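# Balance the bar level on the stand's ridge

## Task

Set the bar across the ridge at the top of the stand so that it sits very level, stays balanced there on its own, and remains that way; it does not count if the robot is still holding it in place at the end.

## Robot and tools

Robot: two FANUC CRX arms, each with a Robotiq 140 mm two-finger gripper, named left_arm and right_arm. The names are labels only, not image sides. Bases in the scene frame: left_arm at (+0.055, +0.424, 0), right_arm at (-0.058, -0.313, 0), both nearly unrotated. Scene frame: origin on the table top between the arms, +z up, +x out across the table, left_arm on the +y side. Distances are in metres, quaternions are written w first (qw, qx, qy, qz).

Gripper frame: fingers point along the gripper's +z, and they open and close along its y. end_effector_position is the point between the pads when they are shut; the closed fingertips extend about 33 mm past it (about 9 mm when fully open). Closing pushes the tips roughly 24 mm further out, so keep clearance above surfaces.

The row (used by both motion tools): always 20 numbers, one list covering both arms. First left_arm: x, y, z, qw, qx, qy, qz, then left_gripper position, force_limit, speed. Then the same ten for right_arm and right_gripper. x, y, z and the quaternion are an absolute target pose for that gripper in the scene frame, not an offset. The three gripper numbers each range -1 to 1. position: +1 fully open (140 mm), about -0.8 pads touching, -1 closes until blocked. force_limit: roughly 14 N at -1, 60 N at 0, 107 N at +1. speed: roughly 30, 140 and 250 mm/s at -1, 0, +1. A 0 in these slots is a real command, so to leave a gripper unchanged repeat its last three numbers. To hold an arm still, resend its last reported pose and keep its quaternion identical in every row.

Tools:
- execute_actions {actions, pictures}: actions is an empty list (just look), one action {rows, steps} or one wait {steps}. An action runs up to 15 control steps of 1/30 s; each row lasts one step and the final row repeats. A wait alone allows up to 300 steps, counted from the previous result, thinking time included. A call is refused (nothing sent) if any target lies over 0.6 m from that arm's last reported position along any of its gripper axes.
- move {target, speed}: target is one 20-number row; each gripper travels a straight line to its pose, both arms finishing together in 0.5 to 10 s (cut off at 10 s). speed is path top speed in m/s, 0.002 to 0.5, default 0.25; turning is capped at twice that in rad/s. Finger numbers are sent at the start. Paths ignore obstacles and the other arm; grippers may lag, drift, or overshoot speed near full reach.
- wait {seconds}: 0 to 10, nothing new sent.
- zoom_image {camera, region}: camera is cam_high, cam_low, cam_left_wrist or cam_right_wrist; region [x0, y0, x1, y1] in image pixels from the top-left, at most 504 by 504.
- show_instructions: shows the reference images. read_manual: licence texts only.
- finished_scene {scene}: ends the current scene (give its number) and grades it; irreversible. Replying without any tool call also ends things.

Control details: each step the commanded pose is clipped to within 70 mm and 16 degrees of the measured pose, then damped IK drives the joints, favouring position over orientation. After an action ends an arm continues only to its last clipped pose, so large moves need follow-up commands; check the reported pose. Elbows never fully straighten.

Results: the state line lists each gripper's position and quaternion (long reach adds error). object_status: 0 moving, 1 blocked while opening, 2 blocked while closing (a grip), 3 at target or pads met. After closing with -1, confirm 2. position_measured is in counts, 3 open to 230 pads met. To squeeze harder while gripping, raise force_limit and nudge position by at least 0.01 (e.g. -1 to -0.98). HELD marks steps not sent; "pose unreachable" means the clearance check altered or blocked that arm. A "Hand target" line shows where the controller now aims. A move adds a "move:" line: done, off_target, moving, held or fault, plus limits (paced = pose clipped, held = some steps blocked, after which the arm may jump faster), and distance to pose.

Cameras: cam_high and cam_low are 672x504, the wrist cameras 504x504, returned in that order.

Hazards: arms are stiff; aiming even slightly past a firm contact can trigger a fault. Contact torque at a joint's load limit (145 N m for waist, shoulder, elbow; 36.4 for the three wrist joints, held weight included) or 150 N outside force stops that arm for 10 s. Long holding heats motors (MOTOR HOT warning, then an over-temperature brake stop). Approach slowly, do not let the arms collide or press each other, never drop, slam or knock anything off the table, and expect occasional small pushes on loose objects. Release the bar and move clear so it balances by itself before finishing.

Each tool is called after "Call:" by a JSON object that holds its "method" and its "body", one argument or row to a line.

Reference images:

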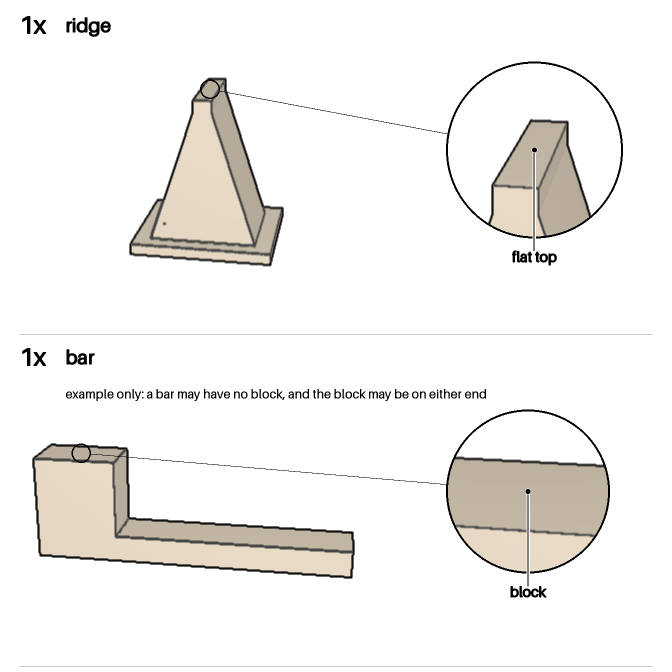

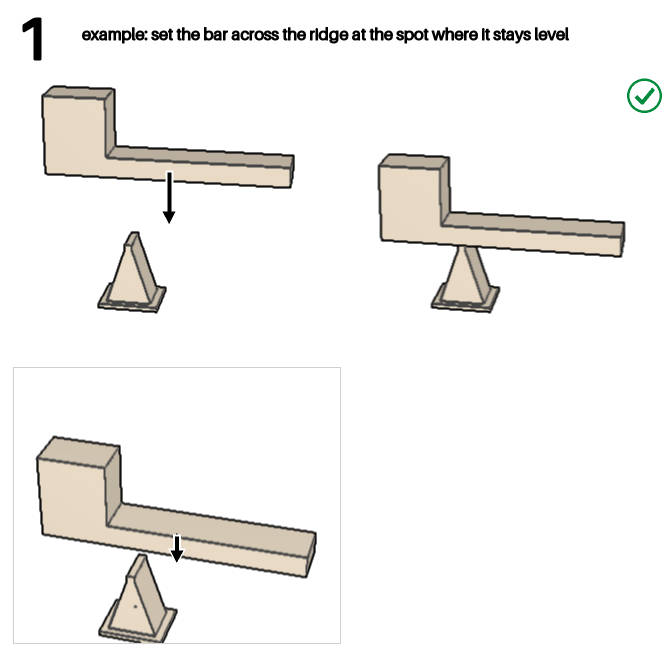

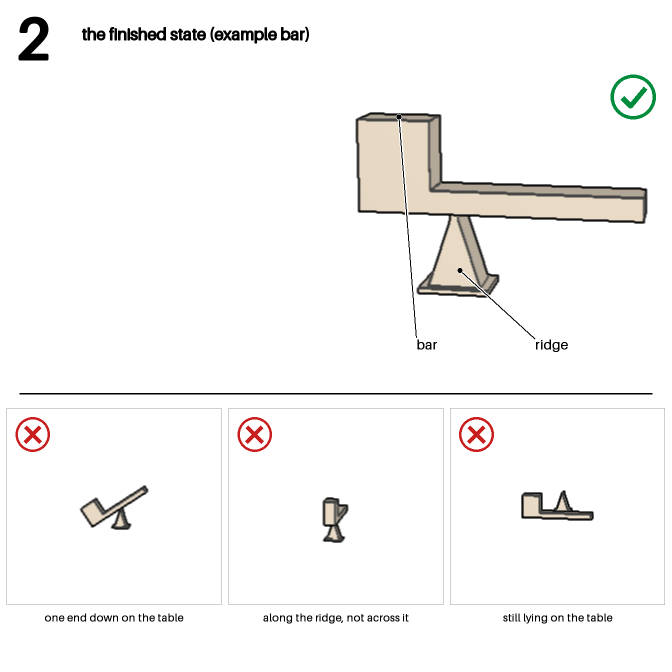

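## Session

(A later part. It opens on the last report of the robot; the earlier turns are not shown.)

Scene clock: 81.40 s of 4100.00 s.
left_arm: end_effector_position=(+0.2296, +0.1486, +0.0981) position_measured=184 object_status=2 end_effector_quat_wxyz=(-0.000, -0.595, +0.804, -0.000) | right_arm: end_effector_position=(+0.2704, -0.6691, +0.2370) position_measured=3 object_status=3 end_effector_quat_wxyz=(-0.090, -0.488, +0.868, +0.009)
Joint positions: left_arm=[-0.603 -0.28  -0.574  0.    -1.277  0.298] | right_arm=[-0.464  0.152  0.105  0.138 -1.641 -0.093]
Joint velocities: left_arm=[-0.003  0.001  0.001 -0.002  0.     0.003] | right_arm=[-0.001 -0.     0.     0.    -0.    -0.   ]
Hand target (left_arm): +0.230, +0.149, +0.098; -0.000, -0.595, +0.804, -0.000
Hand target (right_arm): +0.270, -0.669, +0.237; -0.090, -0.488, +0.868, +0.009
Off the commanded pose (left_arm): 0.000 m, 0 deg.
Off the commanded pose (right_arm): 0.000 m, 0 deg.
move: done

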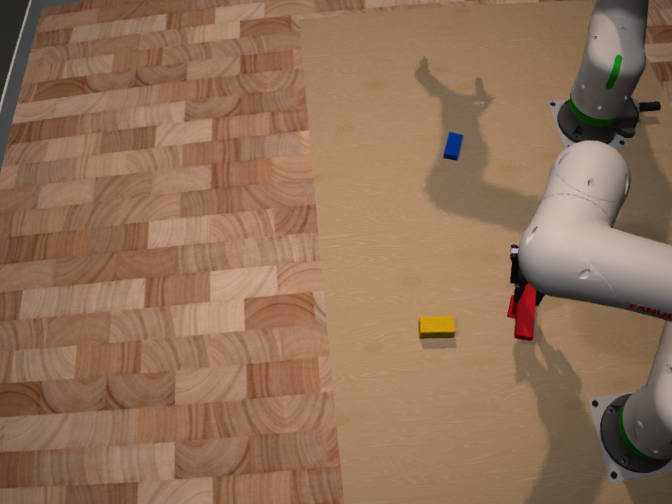

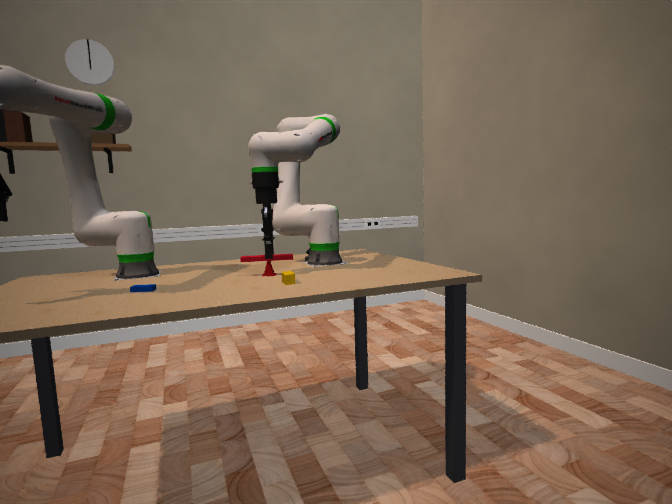

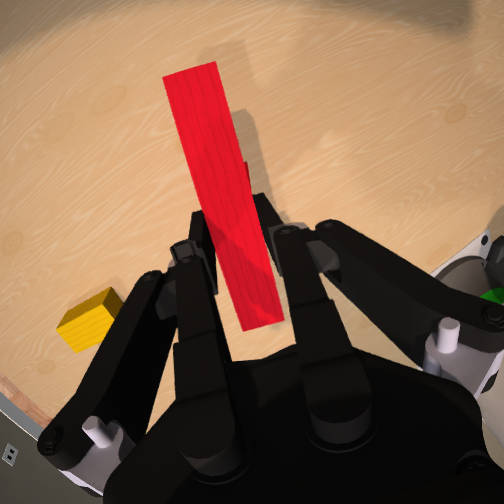

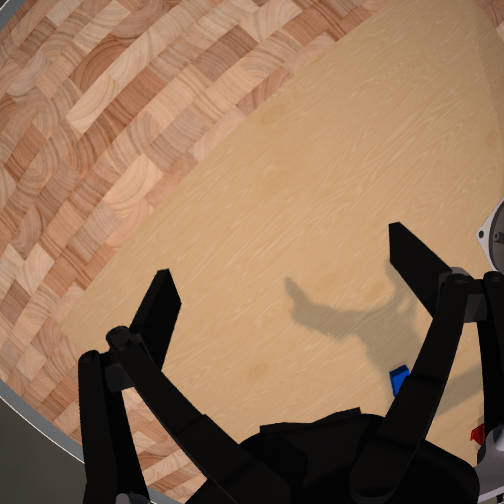

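Call:
{"method": "move", "body": {
  "target": [0.2276,0.1419,0.0945,0,0.595,-0.804,0,-1,-0.3,-0.5,0.2704,-0.6691,0.237,-0.09,-0.488,0.868,0.009,1,0,0],
  "speed": 0.01
}}

Call:
{"method": "execute_actions", "body": {
  "actions": [
    {"rows":[[0.2276,0.1419,0.0945,0,0.595,-0.804,0,-0.4,-0.3,-1,0.2704,-0.6691,0.237,-0.09,-0.488,0.868,0.009,1,0,0],[0.2276,0.1419,0.0945,0,0.595,-0.804,0,-0.4,-0.3,-1,0.2704,-0.6691,0.237,-0.09,-0.488,0.868,0.009,1,0,0],[0.2276,0.1419,0.0945,0,0.595,-0.804,0,-1,-0.3,0,0.2704,-0.6691,0.237,-0.09,-0.488,0.868,0.009,1,0,0]],"steps":15}
  ]
}}

Call:
{"method": "zoom_image", "body": {
  "camera": "cam_low",
  "region": [230,240,300,280]
}}

Scene clock: 86.20 s of 4100.00 s.
left_arm: end_effector_position=(+0.2276, +0.1419, +0.0945) position_measured=184 object_status=2 end_effector_quat_wxyz=(-0.000, -0.595, +0.804, -0.000) | right_arm: end_effector_position=(+0.2704, -0.6691, +0.2370) position_measured=3 object_status=3 end_effector_quat_wxyz=(-0.090, -0.488, +0.868, +0.009)
Joint positions: left_arm=[-0.626 -0.263 -0.57   0.    -1.264  0.321] | right_arm=[-0.464  0.152  0.105  0.138 -1.641 -0.093]
Joint velocities: left_arm=[-0.001  0.002  0.    -0.001  0.001  0.002] | right_arm=[-0.     0.     0.     0.     0.     0.001]
Hand target (left_arm): +0.228, +0.142, +0.095; -0.000, -0.595, +0.804, -0.000
Hand target (right_arm): +0.270, -0.669, +0.237; -0.090, -0.488, +0.868, +0.009
Off the commanded pose (left_arm): 0.000 m, 0 deg.
Off the commanded pose (right_arm): 0.000 m, 0 deg.
After step 90, 0.80 s passed at rest.
move: done

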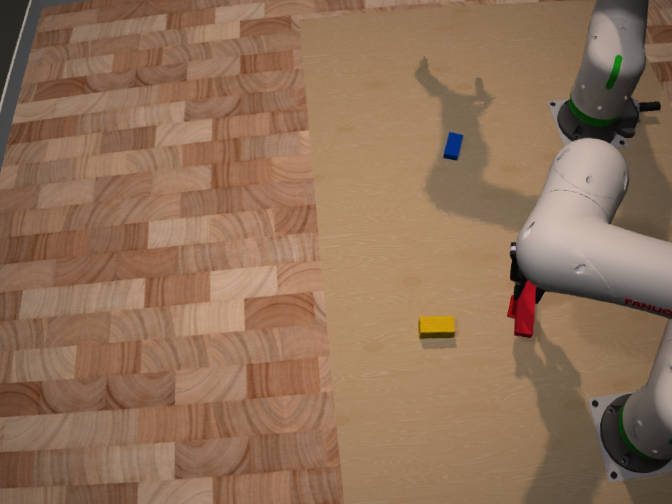

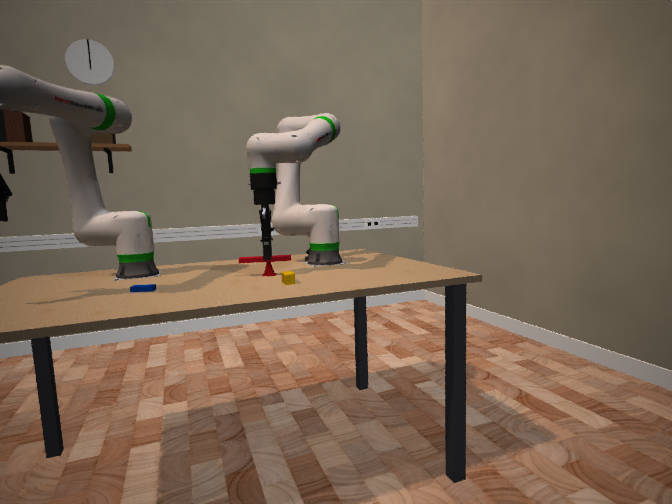

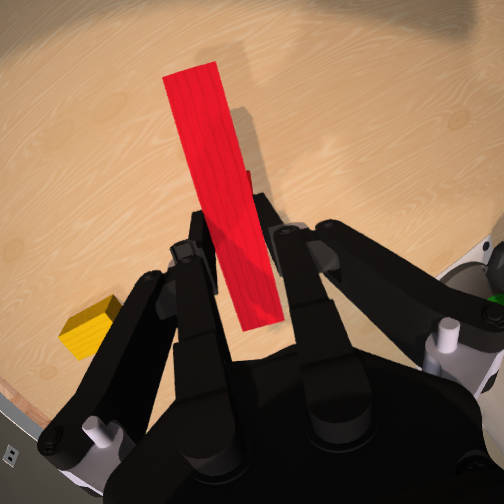

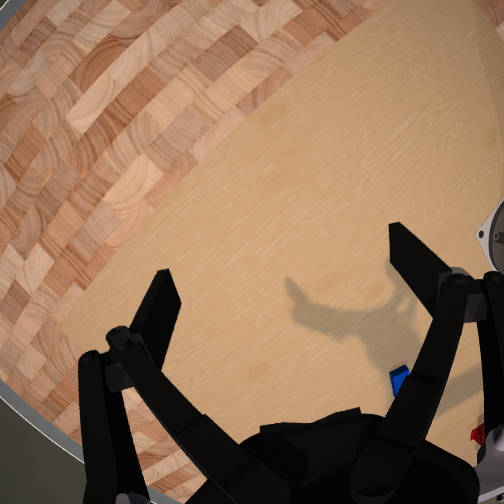

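Scene clock: 86.70 s of 4100.00 s.
left_arm: end_effector_position=(+0.2276, +0.1419, +0.0945) position_measured=184 object_status=0 end_effector_quat_wxyz=(+0.000, -0.595, +0.804, -0.000) | right_arm: end_effector_position=(+0.2704, -0.6691, +0.2370) position_measured=3 object_status=3 end_effector_quat_wxyz=(-0.090, -0.488, +0.868, +0.009)
Joint positions: left_arm=[-0.626 -0.263 -0.57   0.    -1.264  0.321] | right_arm=[-0.464  0.152  0.105  0.138 -1.641 -0.093]
Joint velocities: left_arm=[-0.    -0.001  0.    -0.     0.     0.001] | right_arm=[ 0.     0.    -0.    -0.    -0.    -0.001]
Hand target (left_arm): +0.228, +0.142, +0.095; -0.000, -0.595, +0.804, -0.000
Hand target (right_arm): +0.270, -0.669, +0.237; -0.090, -0.488, +0.868, +0.009
Off the commanded pose (left_arm): 0.000 m, 0 deg.
Off the commanded pose (right_arm): 0.000 m, 0 deg.
Steps of this call (steps 1 to 15: all 15 steps of this action). Readings (end_effector_position | what the end effector reports):
1: left_arm (+0.2276, +0.1419, +0.0945) | right_arm (+0.2704, -0.6691, +0.2370) | left_arm position_measured=184 object_status=0 | right_arm position_measured=3 object_status=3
2: left_arm (+0.2276, +0.1419, +0.0945) | right_arm (+0.2704, -0.6691, +0.2370) | left_arm position_measured=184 object_status=0 | right_arm position_measured=3 object_status=3
4: left_arm (+0.2276, +0.1419, +0.0945) | right_arm (+0.2704, -0.6691, +0.2370) | left_arm position_measured=184 object_status=0 | right_arm position_measured=3 object_status=3
8: left_arm (+0.2276, +0.1419, +0.0945) | right_arm (+0.2704, -0.6691, +0.2370) | left_arm position_measured=184 object_status=0 | right_arm position_measured=3 object_status=3
15: the state above

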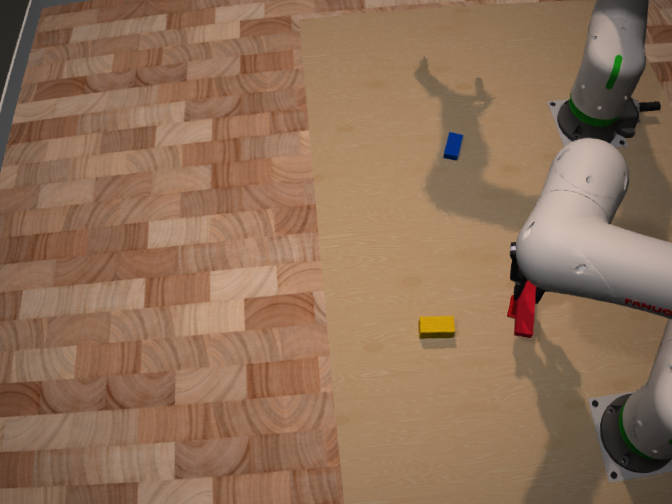

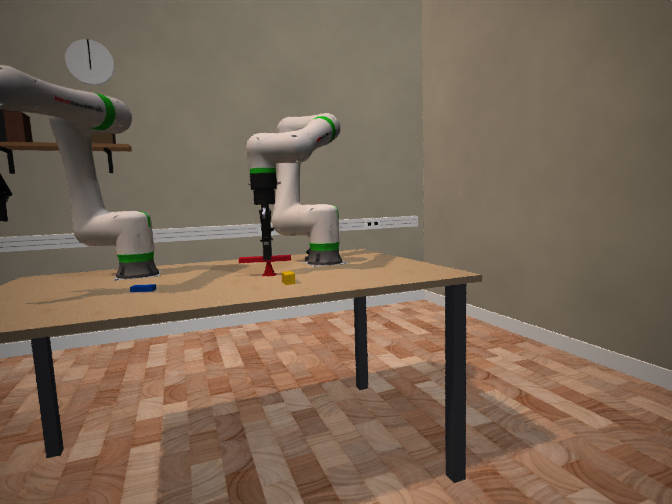

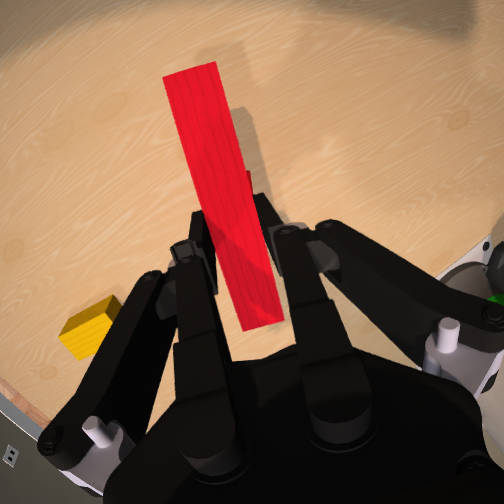

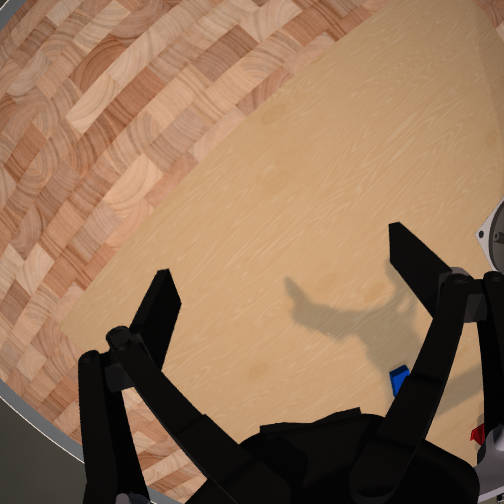

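Region (230, 240, 300, 280) of cam_low's 672x504 image, scaled by 7.200, with more detail than that image has; it fills the top 288 rows of this view, and the rest is white.

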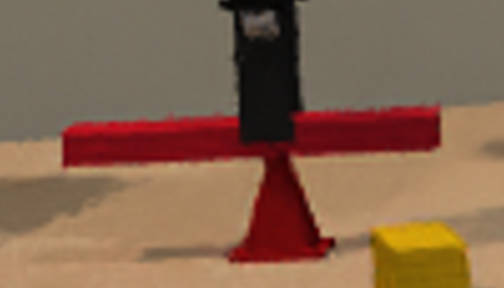

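Longer pulse.

Call:
{"method": "execute_actions", "body": {
  "actions": [
    {"rows":[[0.2276,0.1419,0.094,0,0.595,-0.804,0,-0.4,-0.3,-1,0.2704,-0.6691,0.237,-0.09,-0.488,0.868,0.009,1,0,0],[0.2276,0.1419,0.094,0,0.595,-0.804,0,-0.4,-0.3,-1,0.2704,-0.6691,0.237,-0.09,-0.488,0.868,0.009,1,0,0],[0.2276,0.1419,0.094,0,0.595,-0.804,0,-0.4,-0.3,-1,0.2704,-0.6691,0.237,-0.09,-0.488,0.868,0.009,1,0,0],[0.2276,0.1419,0.094,0,0.595,-0.804,0,-0.4,-0.3,-1,0.2704,-0.6691,0.237,-0.09,-0.488,0.868,0.009,1,0,0],[0.2276,0.1419,0.094,0,0.595,-0.804,0,-1,-0.3,0,0.2704,-0.6691,0.237,-0.09,-0.488,0.868,0.009,1,0,0]],"steps":15}
  ]
}}

Call:
{"method": "zoom_image", "body": {
  "camera": "cam_low",
  "region": [230,240,300,280]
}}

Scene clock: 90.87 s of 4100.00 s.
left_arm: end_effector_position=(+0.2276, +0.1419, +0.0940) position_measured=184 object_status=0 end_effector_quat_wxyz=(+0.000, -0.595, +0.804, +0.000) | right_arm: end_effector_position=(+0.2704, -0.6691, +0.2370) position_measured=3 object_status=3 end_effector_quat_wxyz=(-0.090, -0.488, +0.868, +0.009)
Joint positions: left_arm=[-0.626 -0.262 -0.571 -0.    -1.263  0.321] | right_arm=[-0.464  0.152  0.105  0.138 -1.641 -0.093]
Joint velocities: left_arm=[ 0.    -0.    -0.    -0.     0.    -0.001] | right_arm=[ 0.001  0.001  0.     0.     0.    -0.001]
Hand target (left_arm): +0.228, +0.142, +0.094; -0.000, -0.595, +0.804, -0.000
Hand target (right_arm): +0.270, -0.669, +0.237; -0.090, -0.488, +0.868, +0.009
Off the commanded pose (left_arm): 0.000 m, 0 deg.
Off the commanded pose (right_arm): 0.000 m, 0 deg.
Steps of this call (steps 1 to 90: nothing new was sent; then 0.67 s passed at rest; steps 91 to 105: all 15 steps of this action). Readings (end_effector_position | what the end effector reports):
91: left_arm (+0.2276, +0.1419, +0.0945) | right_arm (+0.2704, -0.6691, +0.2370) | left_arm position_measured=184 object_status=0 | right_arm position_measured=3 object_status=3
92: left_arm (+0.2275, +0.1420, +0.0944) | right_arm (+0.2704, -0.6691, +0.2370) | left_arm position_measured=184 object_status=0 | right_arm position_measured=3 object_status=3
94: left_arm (+0.2275, +0.1420, +0.0940) | right_arm (+0.2704, -0.6691, +0.2370) | left_arm position_measured=180 object_status=0 | right_arm position_measured=3 object_status=3
98: left_arm (+0.2276, +0.1419, +0.0940) | right_arm (+0.2704, -0.6691, +0.2370) | left_arm position_measured=184 object_status=0 | right_arm position_measured=3 object_status=3
105: the state above

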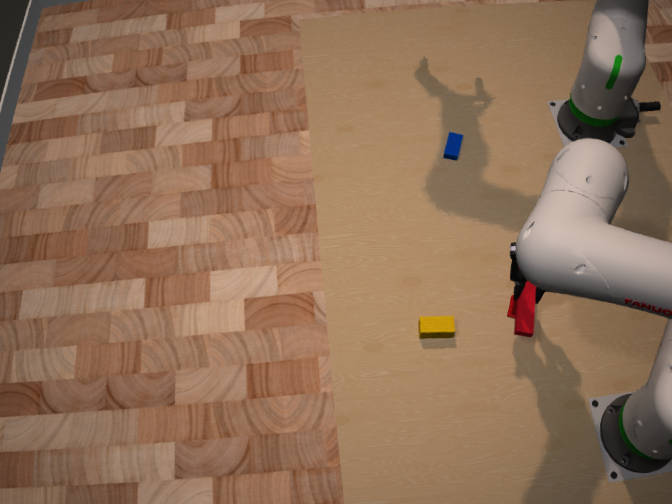

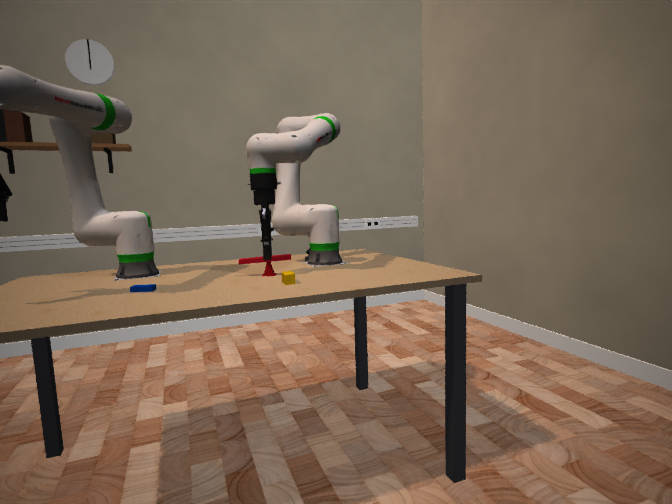

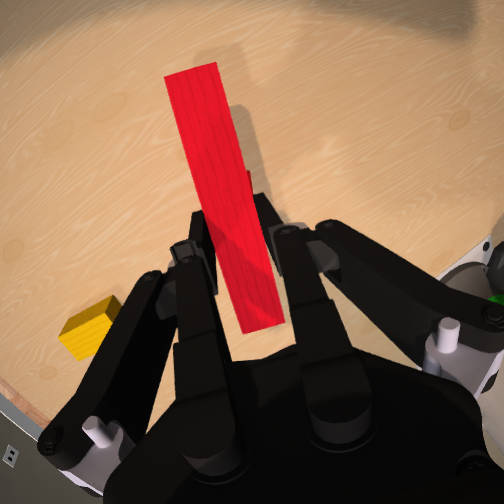

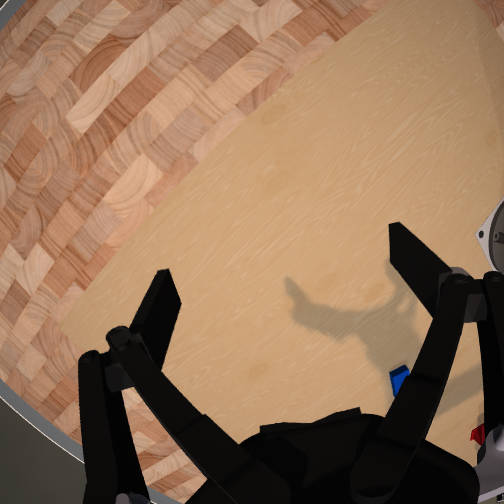

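Region (230, 240, 300, 280) of cam_low's 672x504 image, scaled by 7.200, with more detail than that image has; it fills the top 288 rows of this view, and the rest is white.

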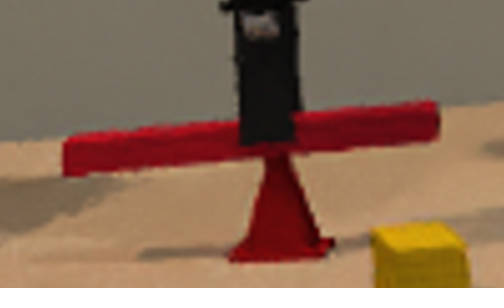

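Call:
{"method": "move", "body": {
  "target": [0.2302,0.1503,0.097,0.0233,0.595,-0.804,0.0173,-1,-0.3,0,0.2704,-0.6691,0.237,-0.09,-0.488,0.868,0.009,1,0,0],
  "speed": 0.03
}}

Call:
{"method": "zoom_image", "body": {
  "camera": "cam_low",
  "region": [230,240,300,280]
}}

Scene clock: 96.00 s of 4100.00 s.
left_arm: end_effector_position=(+0.2301, +0.1503, +0.0969) position_measured=184 object_status=2 end_effector_quat_wxyz=(-0.023, -0.595, +0.804, -0.017) | right_arm: end_effector_position=(+0.2704, -0.6691, +0.2370) position_measured=3 object_status=3 end_effector_quat_wxyz=(-0.090, -0.488, +0.868, +0.009)
Joint positions: left_arm=[-0.53  -0.322 -0.625  0.059 -1.255  0.207] | right_arm=[-0.464  0.152  0.105  0.138 -1.641 -0.093]
Joint velocities: left_arm=[ 0.005 -0.002 -0.003  0.003  0.    -0.006] | right_arm=[-0.001 -0.001  0.    -0.    -0.    -0.001]
Hand target (left_arm): +0.230, +0.150, +0.097; -0.023, -0.595, +0.804, -0.017
Hand target (right_arm): +0.270, -0.669, +0.237; -0.090, -0.488, +0.868, +0.009
Off the commanded pose (left_arm): 0.000 m, 0 deg.
Off the commanded pose (right_arm): 0.000 m, 0 deg.
After step 90, 0.93 s passed at rest.
move: done

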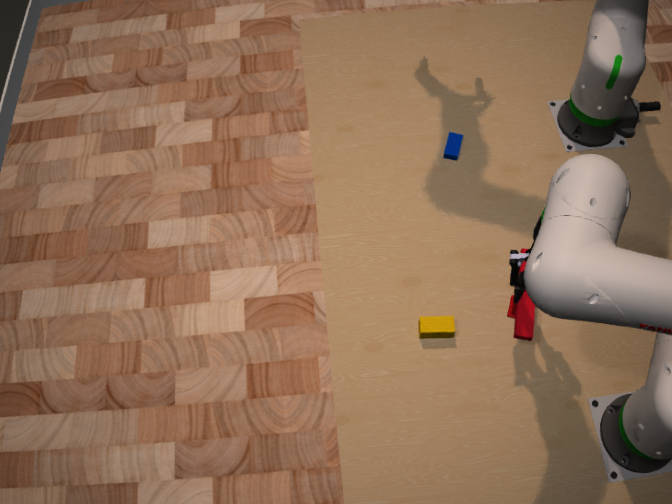

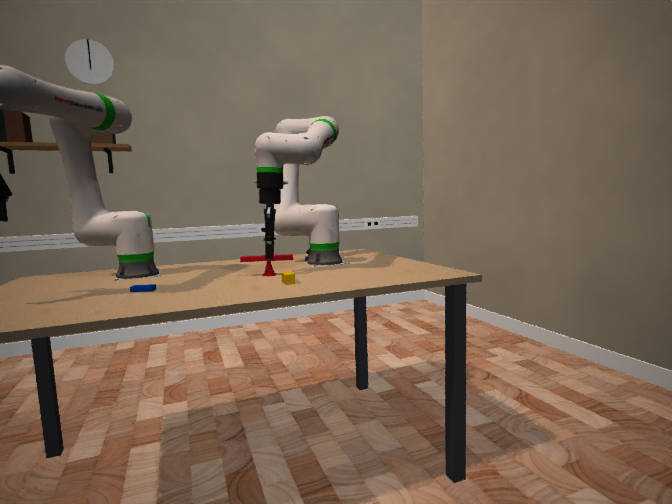

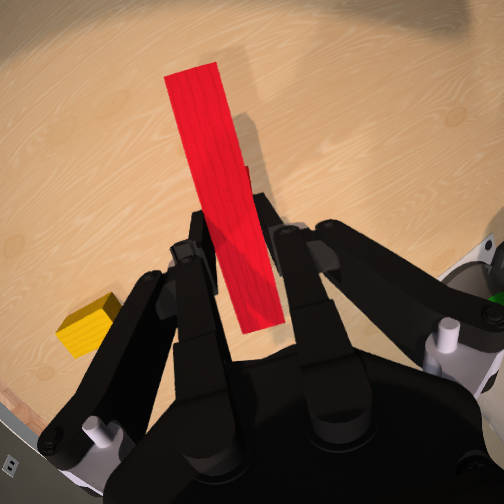

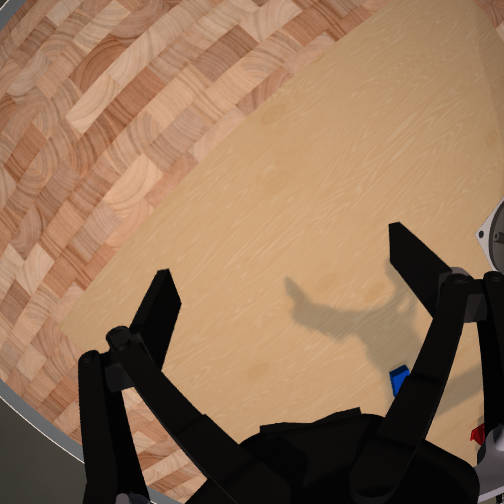

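Region (230, 240, 300, 280) of cam_low's 672x504 image, scaled by 7.200, with more detail than that image has; it fills the top 288 rows of this view, and the rest is white.

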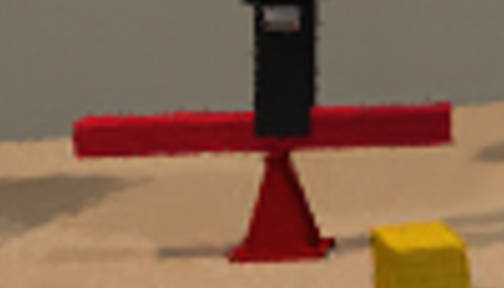

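Call:
{"method": "move", "body": {
  "target": [0.2302,0.1503,0.0942,0.0233,0.595,-0.804,0.0173,-1,-0.3,0,0.2704,-0.6691,0.237,-0.09,-0.488,0.868,0.009,1,0,0],
  "speed": 0.01
}}

Call:
{"method": "execute_actions", "body": {
  "actions": [
    {"rows":[[0.2302,0.1503,0.0942,0.0233,0.595,-0.804,0.0173,-0.4,-0.3,-1,0.2704,-0.6691,0.237,-0.09,-0.488,0.868,0.009,1,0,0],[0.2302,0.1503,0.0942,0.0233,0.595,-0.804,0.0173,-0.4,-0.3,-1,0.2704,-0.6691,0.237,-0.09,-0.488,0.868,0.009,1,0,0],[0.2302,0.1503,0.0942,0.0233,0.595,-0.804,0.0173,-0.4,-0.3,-1,0.2704,-0.6691,0.237,-0.09,-0.488,0.868,0.009,1,0,0],[0.2302,0.1503,0.0942,0.0233,0.595,-0.804,0.0173,-0.4,-0.3,-1,0.2704,-0.6691,0.237,-0.09,-0.488,0.868,0.009,1,0,0],[0.2302,0.1503,0.0942,0.0233,0.595,-0.804,0.0173,-0.4,-0.3,-1,0.2704,-0.6691,0.237,-0.09,-0.488,0.868,0.009,1,0,0],[0.2302,0.1503,0.0942,0.0233,0.595,-0.804,0.0173,-0.4,-0.3,-1,0.2704,-0.6691,0.237,-0.09,-0.488,0.868,0.009,1,0,0],[0.2302,0.1503,0.0942,0.0233,0.595,-0.804,0.0173,-1,-0.3,0,0.2704,-0.6691,0.237,-0.09,-0.488,0.868,0.009,1,0,0]],"steps":15}
  ]
}}

Call:
{"method": "zoom_image", "body": {
  "camera": "cam_low",
  "region": [230,240,300,280]
}}

Scene clock: 101.93 s of 4100.00 s.
left_arm: end_effector_position=(+0.2302, +0.1503, +0.0942) position_measured=184 object_status=2 end_effector_quat_wxyz=(-0.023, -0.595, +0.803, -0.017) | right_arm: end_effector_position=(+0.2704, -0.6691, +0.2370) position_measured=3 object_status=3 end_effector_quat_wxyz=(-0.090, -0.488, +0.868, +0.009)
Joint positions: left_arm=[-0.53  -0.32  -0.63   0.06  -1.248  0.206] | right_arm=[-0.464  0.152  0.105  0.138 -1.641 -0.093]
Joint velocities: left_arm=[ 0.     0.    -0.     0.     0.001  0.001] | right_arm=[-0.     0.     0.    -0.     0.    -0.001]
Hand target (left_arm): +0.230, +0.150, +0.094; -0.023, -0.595, +0.803, -0.017
Hand target (right_arm): +0.270, -0.669, +0.237; -0.090, -0.488, +0.868, +0.009
Off the commanded pose (left_arm): 0.000 m, 0 deg.
Off the commanded pose (right_arm): 0.000 m, 0 deg.
After step 90, 2.23 s passed at rest.
move: done

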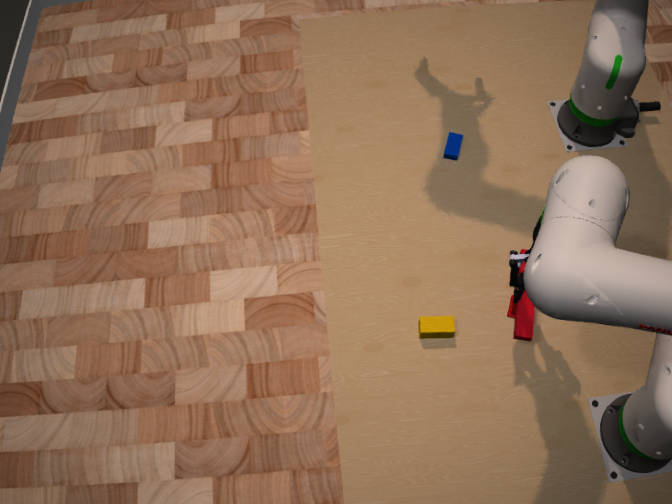

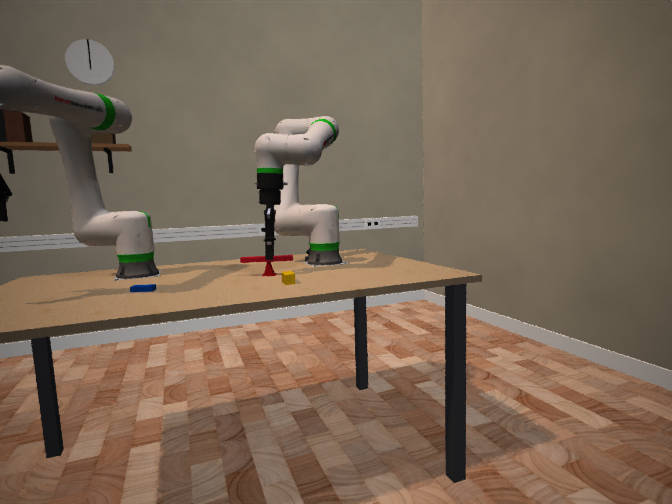

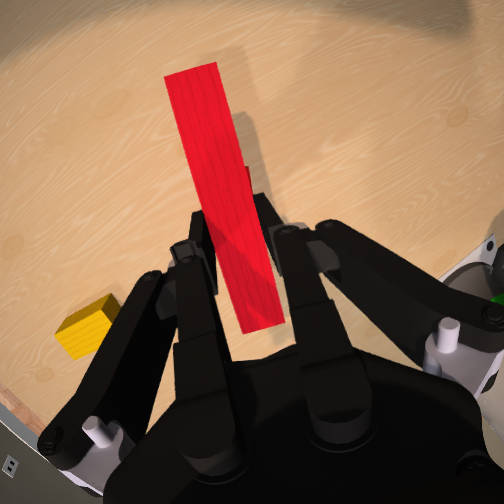

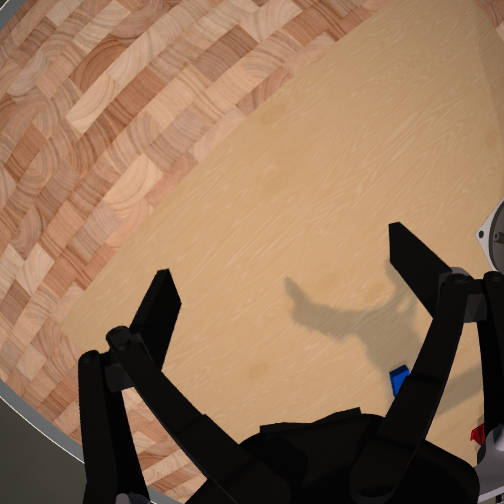

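Scene clock: 102.43 s of 4100.00 s.
left_arm: end_effector_position=(+0.2302, +0.1503, +0.0942) position_measured=184 object_status=0 end_effector_quat_wxyz=(-0.023, -0.595, +0.803, -0.017) | right_arm: end_effector_position=(+0.2704, -0.6691, +0.2370) position_measured=3 object_status=3 end_effector_quat_wxyz=(-0.090, -0.488, +0.868, +0.009)
Joint positions: left_arm=[-0.53  -0.32  -0.63   0.06  -1.248  0.206] | right_arm=[-0.464  0.152  0.105  0.138 -1.641 -0.093]
Joint velocities: left_arm=[-0.     0.001  0.     0.001  0.    -0.   ] | right_arm=[-0.001  0.     0.    -0.001 -0.     0.   ]
Hand target (left_arm): +0.230, +0.150, +0.094; -0.023, -0.595, +0.803, -0.017
Hand target (right_arm): +0.270, -0.669, +0.237; -0.090, -0.488, +0.868, +0.009
Off the commanded pose (left_arm): 0.000 m, 0 deg.
Off the commanded pose (right_arm): 0.000 m, 0 deg.
Steps of this call (steps 1 to 15: all 15 steps of this action). Readings (end_effector_position | what the end effector reports):
1: left_arm (+0.2302, +0.1503, +0.0942) | right_arm (+0.2704, -0.6691, +0.2370) | left_arm position_measured=184 object_status=0 | right_arm position_measured=3 object_status=3
2: left_arm (+0.2302, +0.1503, +0.0942) | right_arm (+0.2704, -0.6691, +0.2370) | left_arm position_measured=184 object_status=0 | right_arm position_measured=3 object_status=3
4: left_arm (+0.2302, +0.1503, +0.0942) | right_arm (+0.2704, -0.6691, +0.2370) | left_arm position_measured=180 object_status=0 | right_arm position_measured=3 object_status=3
8: left_arm (+0.2302, +0.1503, +0.0942) | right_arm (+0.2704, -0.6691, +0.2370) | left_arm position_measured=183 object_status=0 | right_arm position_measured=3 object_status=3
15: the state above

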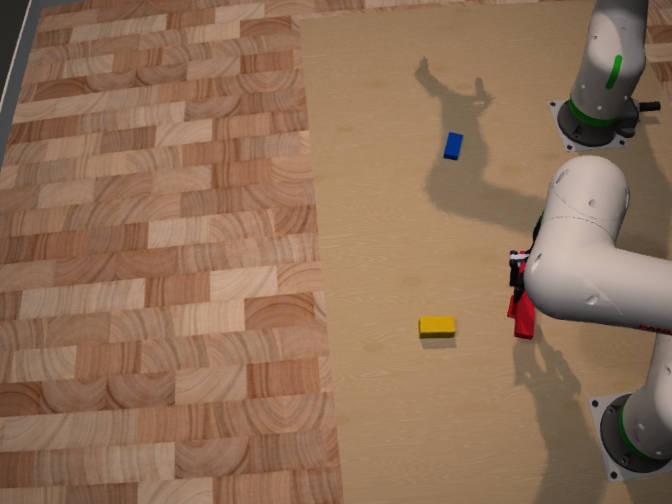

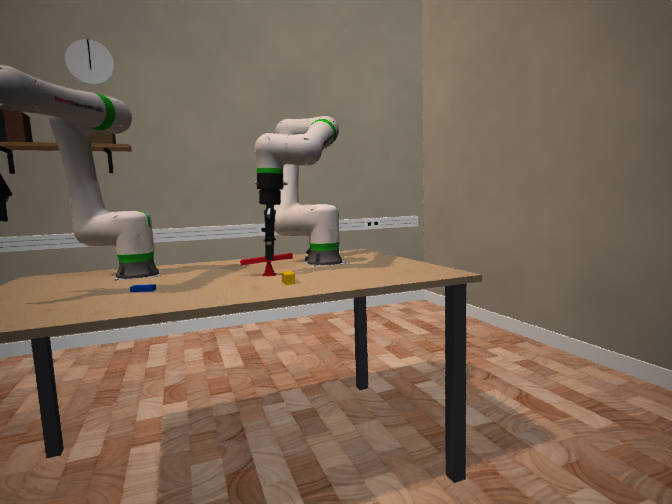

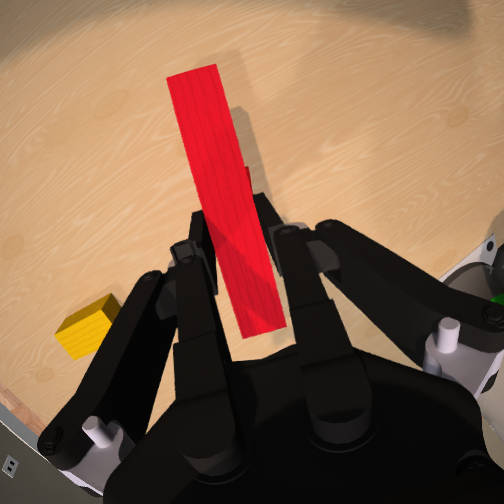

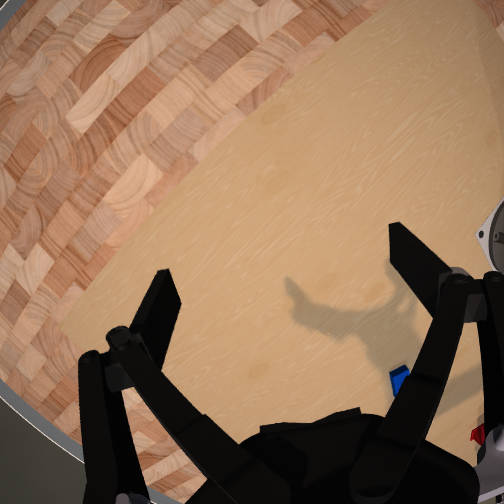

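Region (230, 240, 300, 280) of cam_low's 672x504 image, scaled by 7.200, with more detail than that image has; it fills the top 288 rows of this view, and the rest is white.

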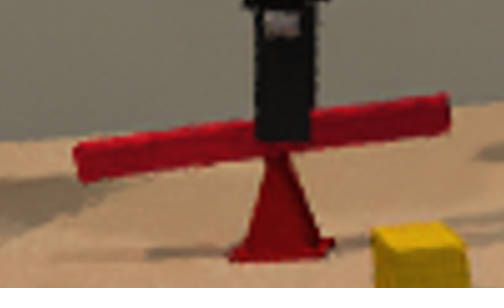

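Call:
{"method": "move", "body": {
  "target": [0.2329,0.1592,0.097,0.0615,0.593,-0.802,0.0455,-1,-0.3,0,0.2704,-0.6691,0.237,-0.09,-0.488,0.868,0.009,1,0,0],
  "speed": 0.03
}}

Call:
{"method": "zoom_image", "body": {
  "camera": "cam_low",
  "region": [230,240,300,280]
}}

Scene clock: 107.60 s of 4100.00 s.
left_arm: end_effector_position=(+0.2328, +0.1591, +0.0969) position_measured=184 object_status=2 end_effector_quat_wxyz=(-0.061, -0.593, +0.802, -0.045) | right_arm: end_effector_position=(+0.2704, -0.6691, +0.2370) position_measured=3 object_status=3 end_effector_quat_wxyz=(-0.090, -0.488, +0.868, +0.009)
Joint positions: left_arm=[-0.378 -0.396 -0.712  0.161 -1.247  0.021] | right_arm=[-0.464  0.152  0.105  0.138 -1.641 -0.093]
Joint velocities: left_arm=[ 0.005 -0.003 -0.003  0.003 -0.001 -0.006] | right_arm=[-0.001  0.     0.     0.    -0.001 -0.001]
Hand target (left_arm): +0.233, +0.159, +0.097; -0.061, -0.593, +0.802, -0.045
Hand target (right_arm): +0.270, -0.669, +0.237; -0.090, -0.488, +0.868, +0.009
Off the commanded pose (left_arm): 0.000 m, 0 deg.
Off the commanded pose (right_arm): 0.000 m, 0 deg.
After step 90, 0.37 s passed at rest.
move: done

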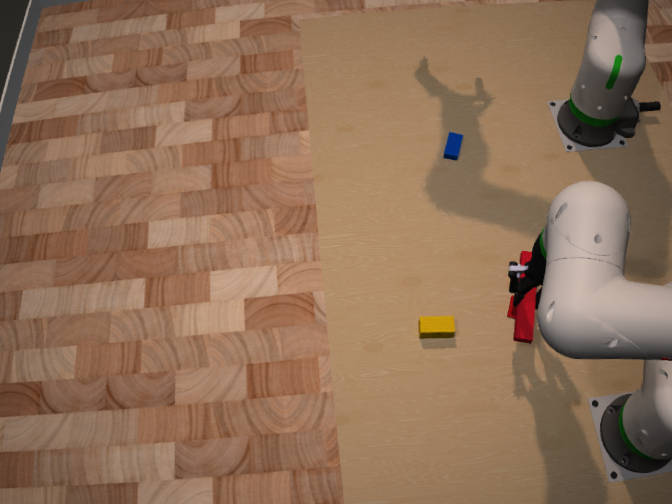

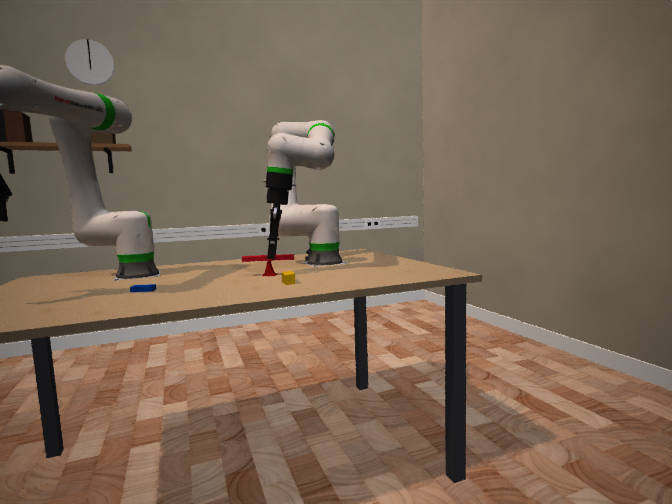

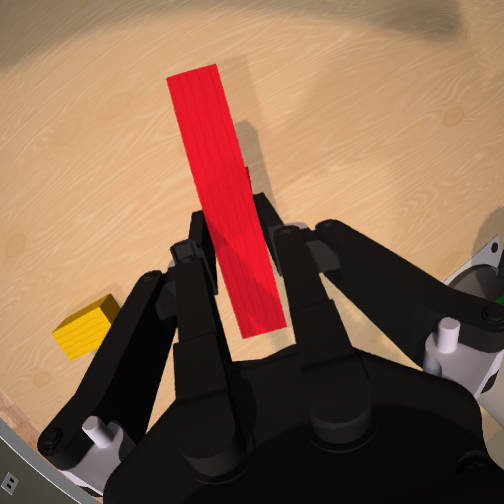

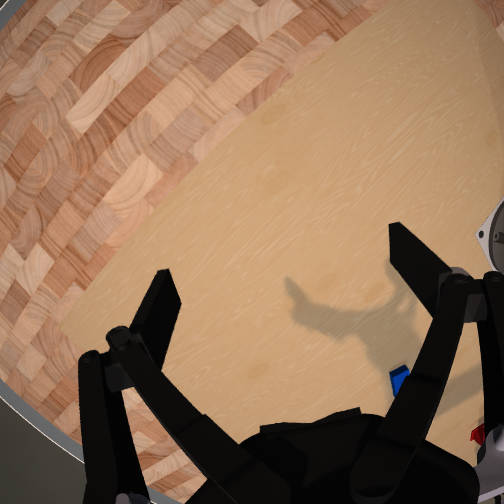

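Region (230, 240, 300, 280) of cam_low's 672x504 image, scaled by 7.200, with more detail than that image has; it fills the top 288 rows of this view, and the rest is white.

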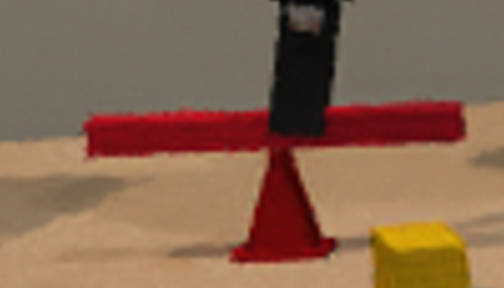

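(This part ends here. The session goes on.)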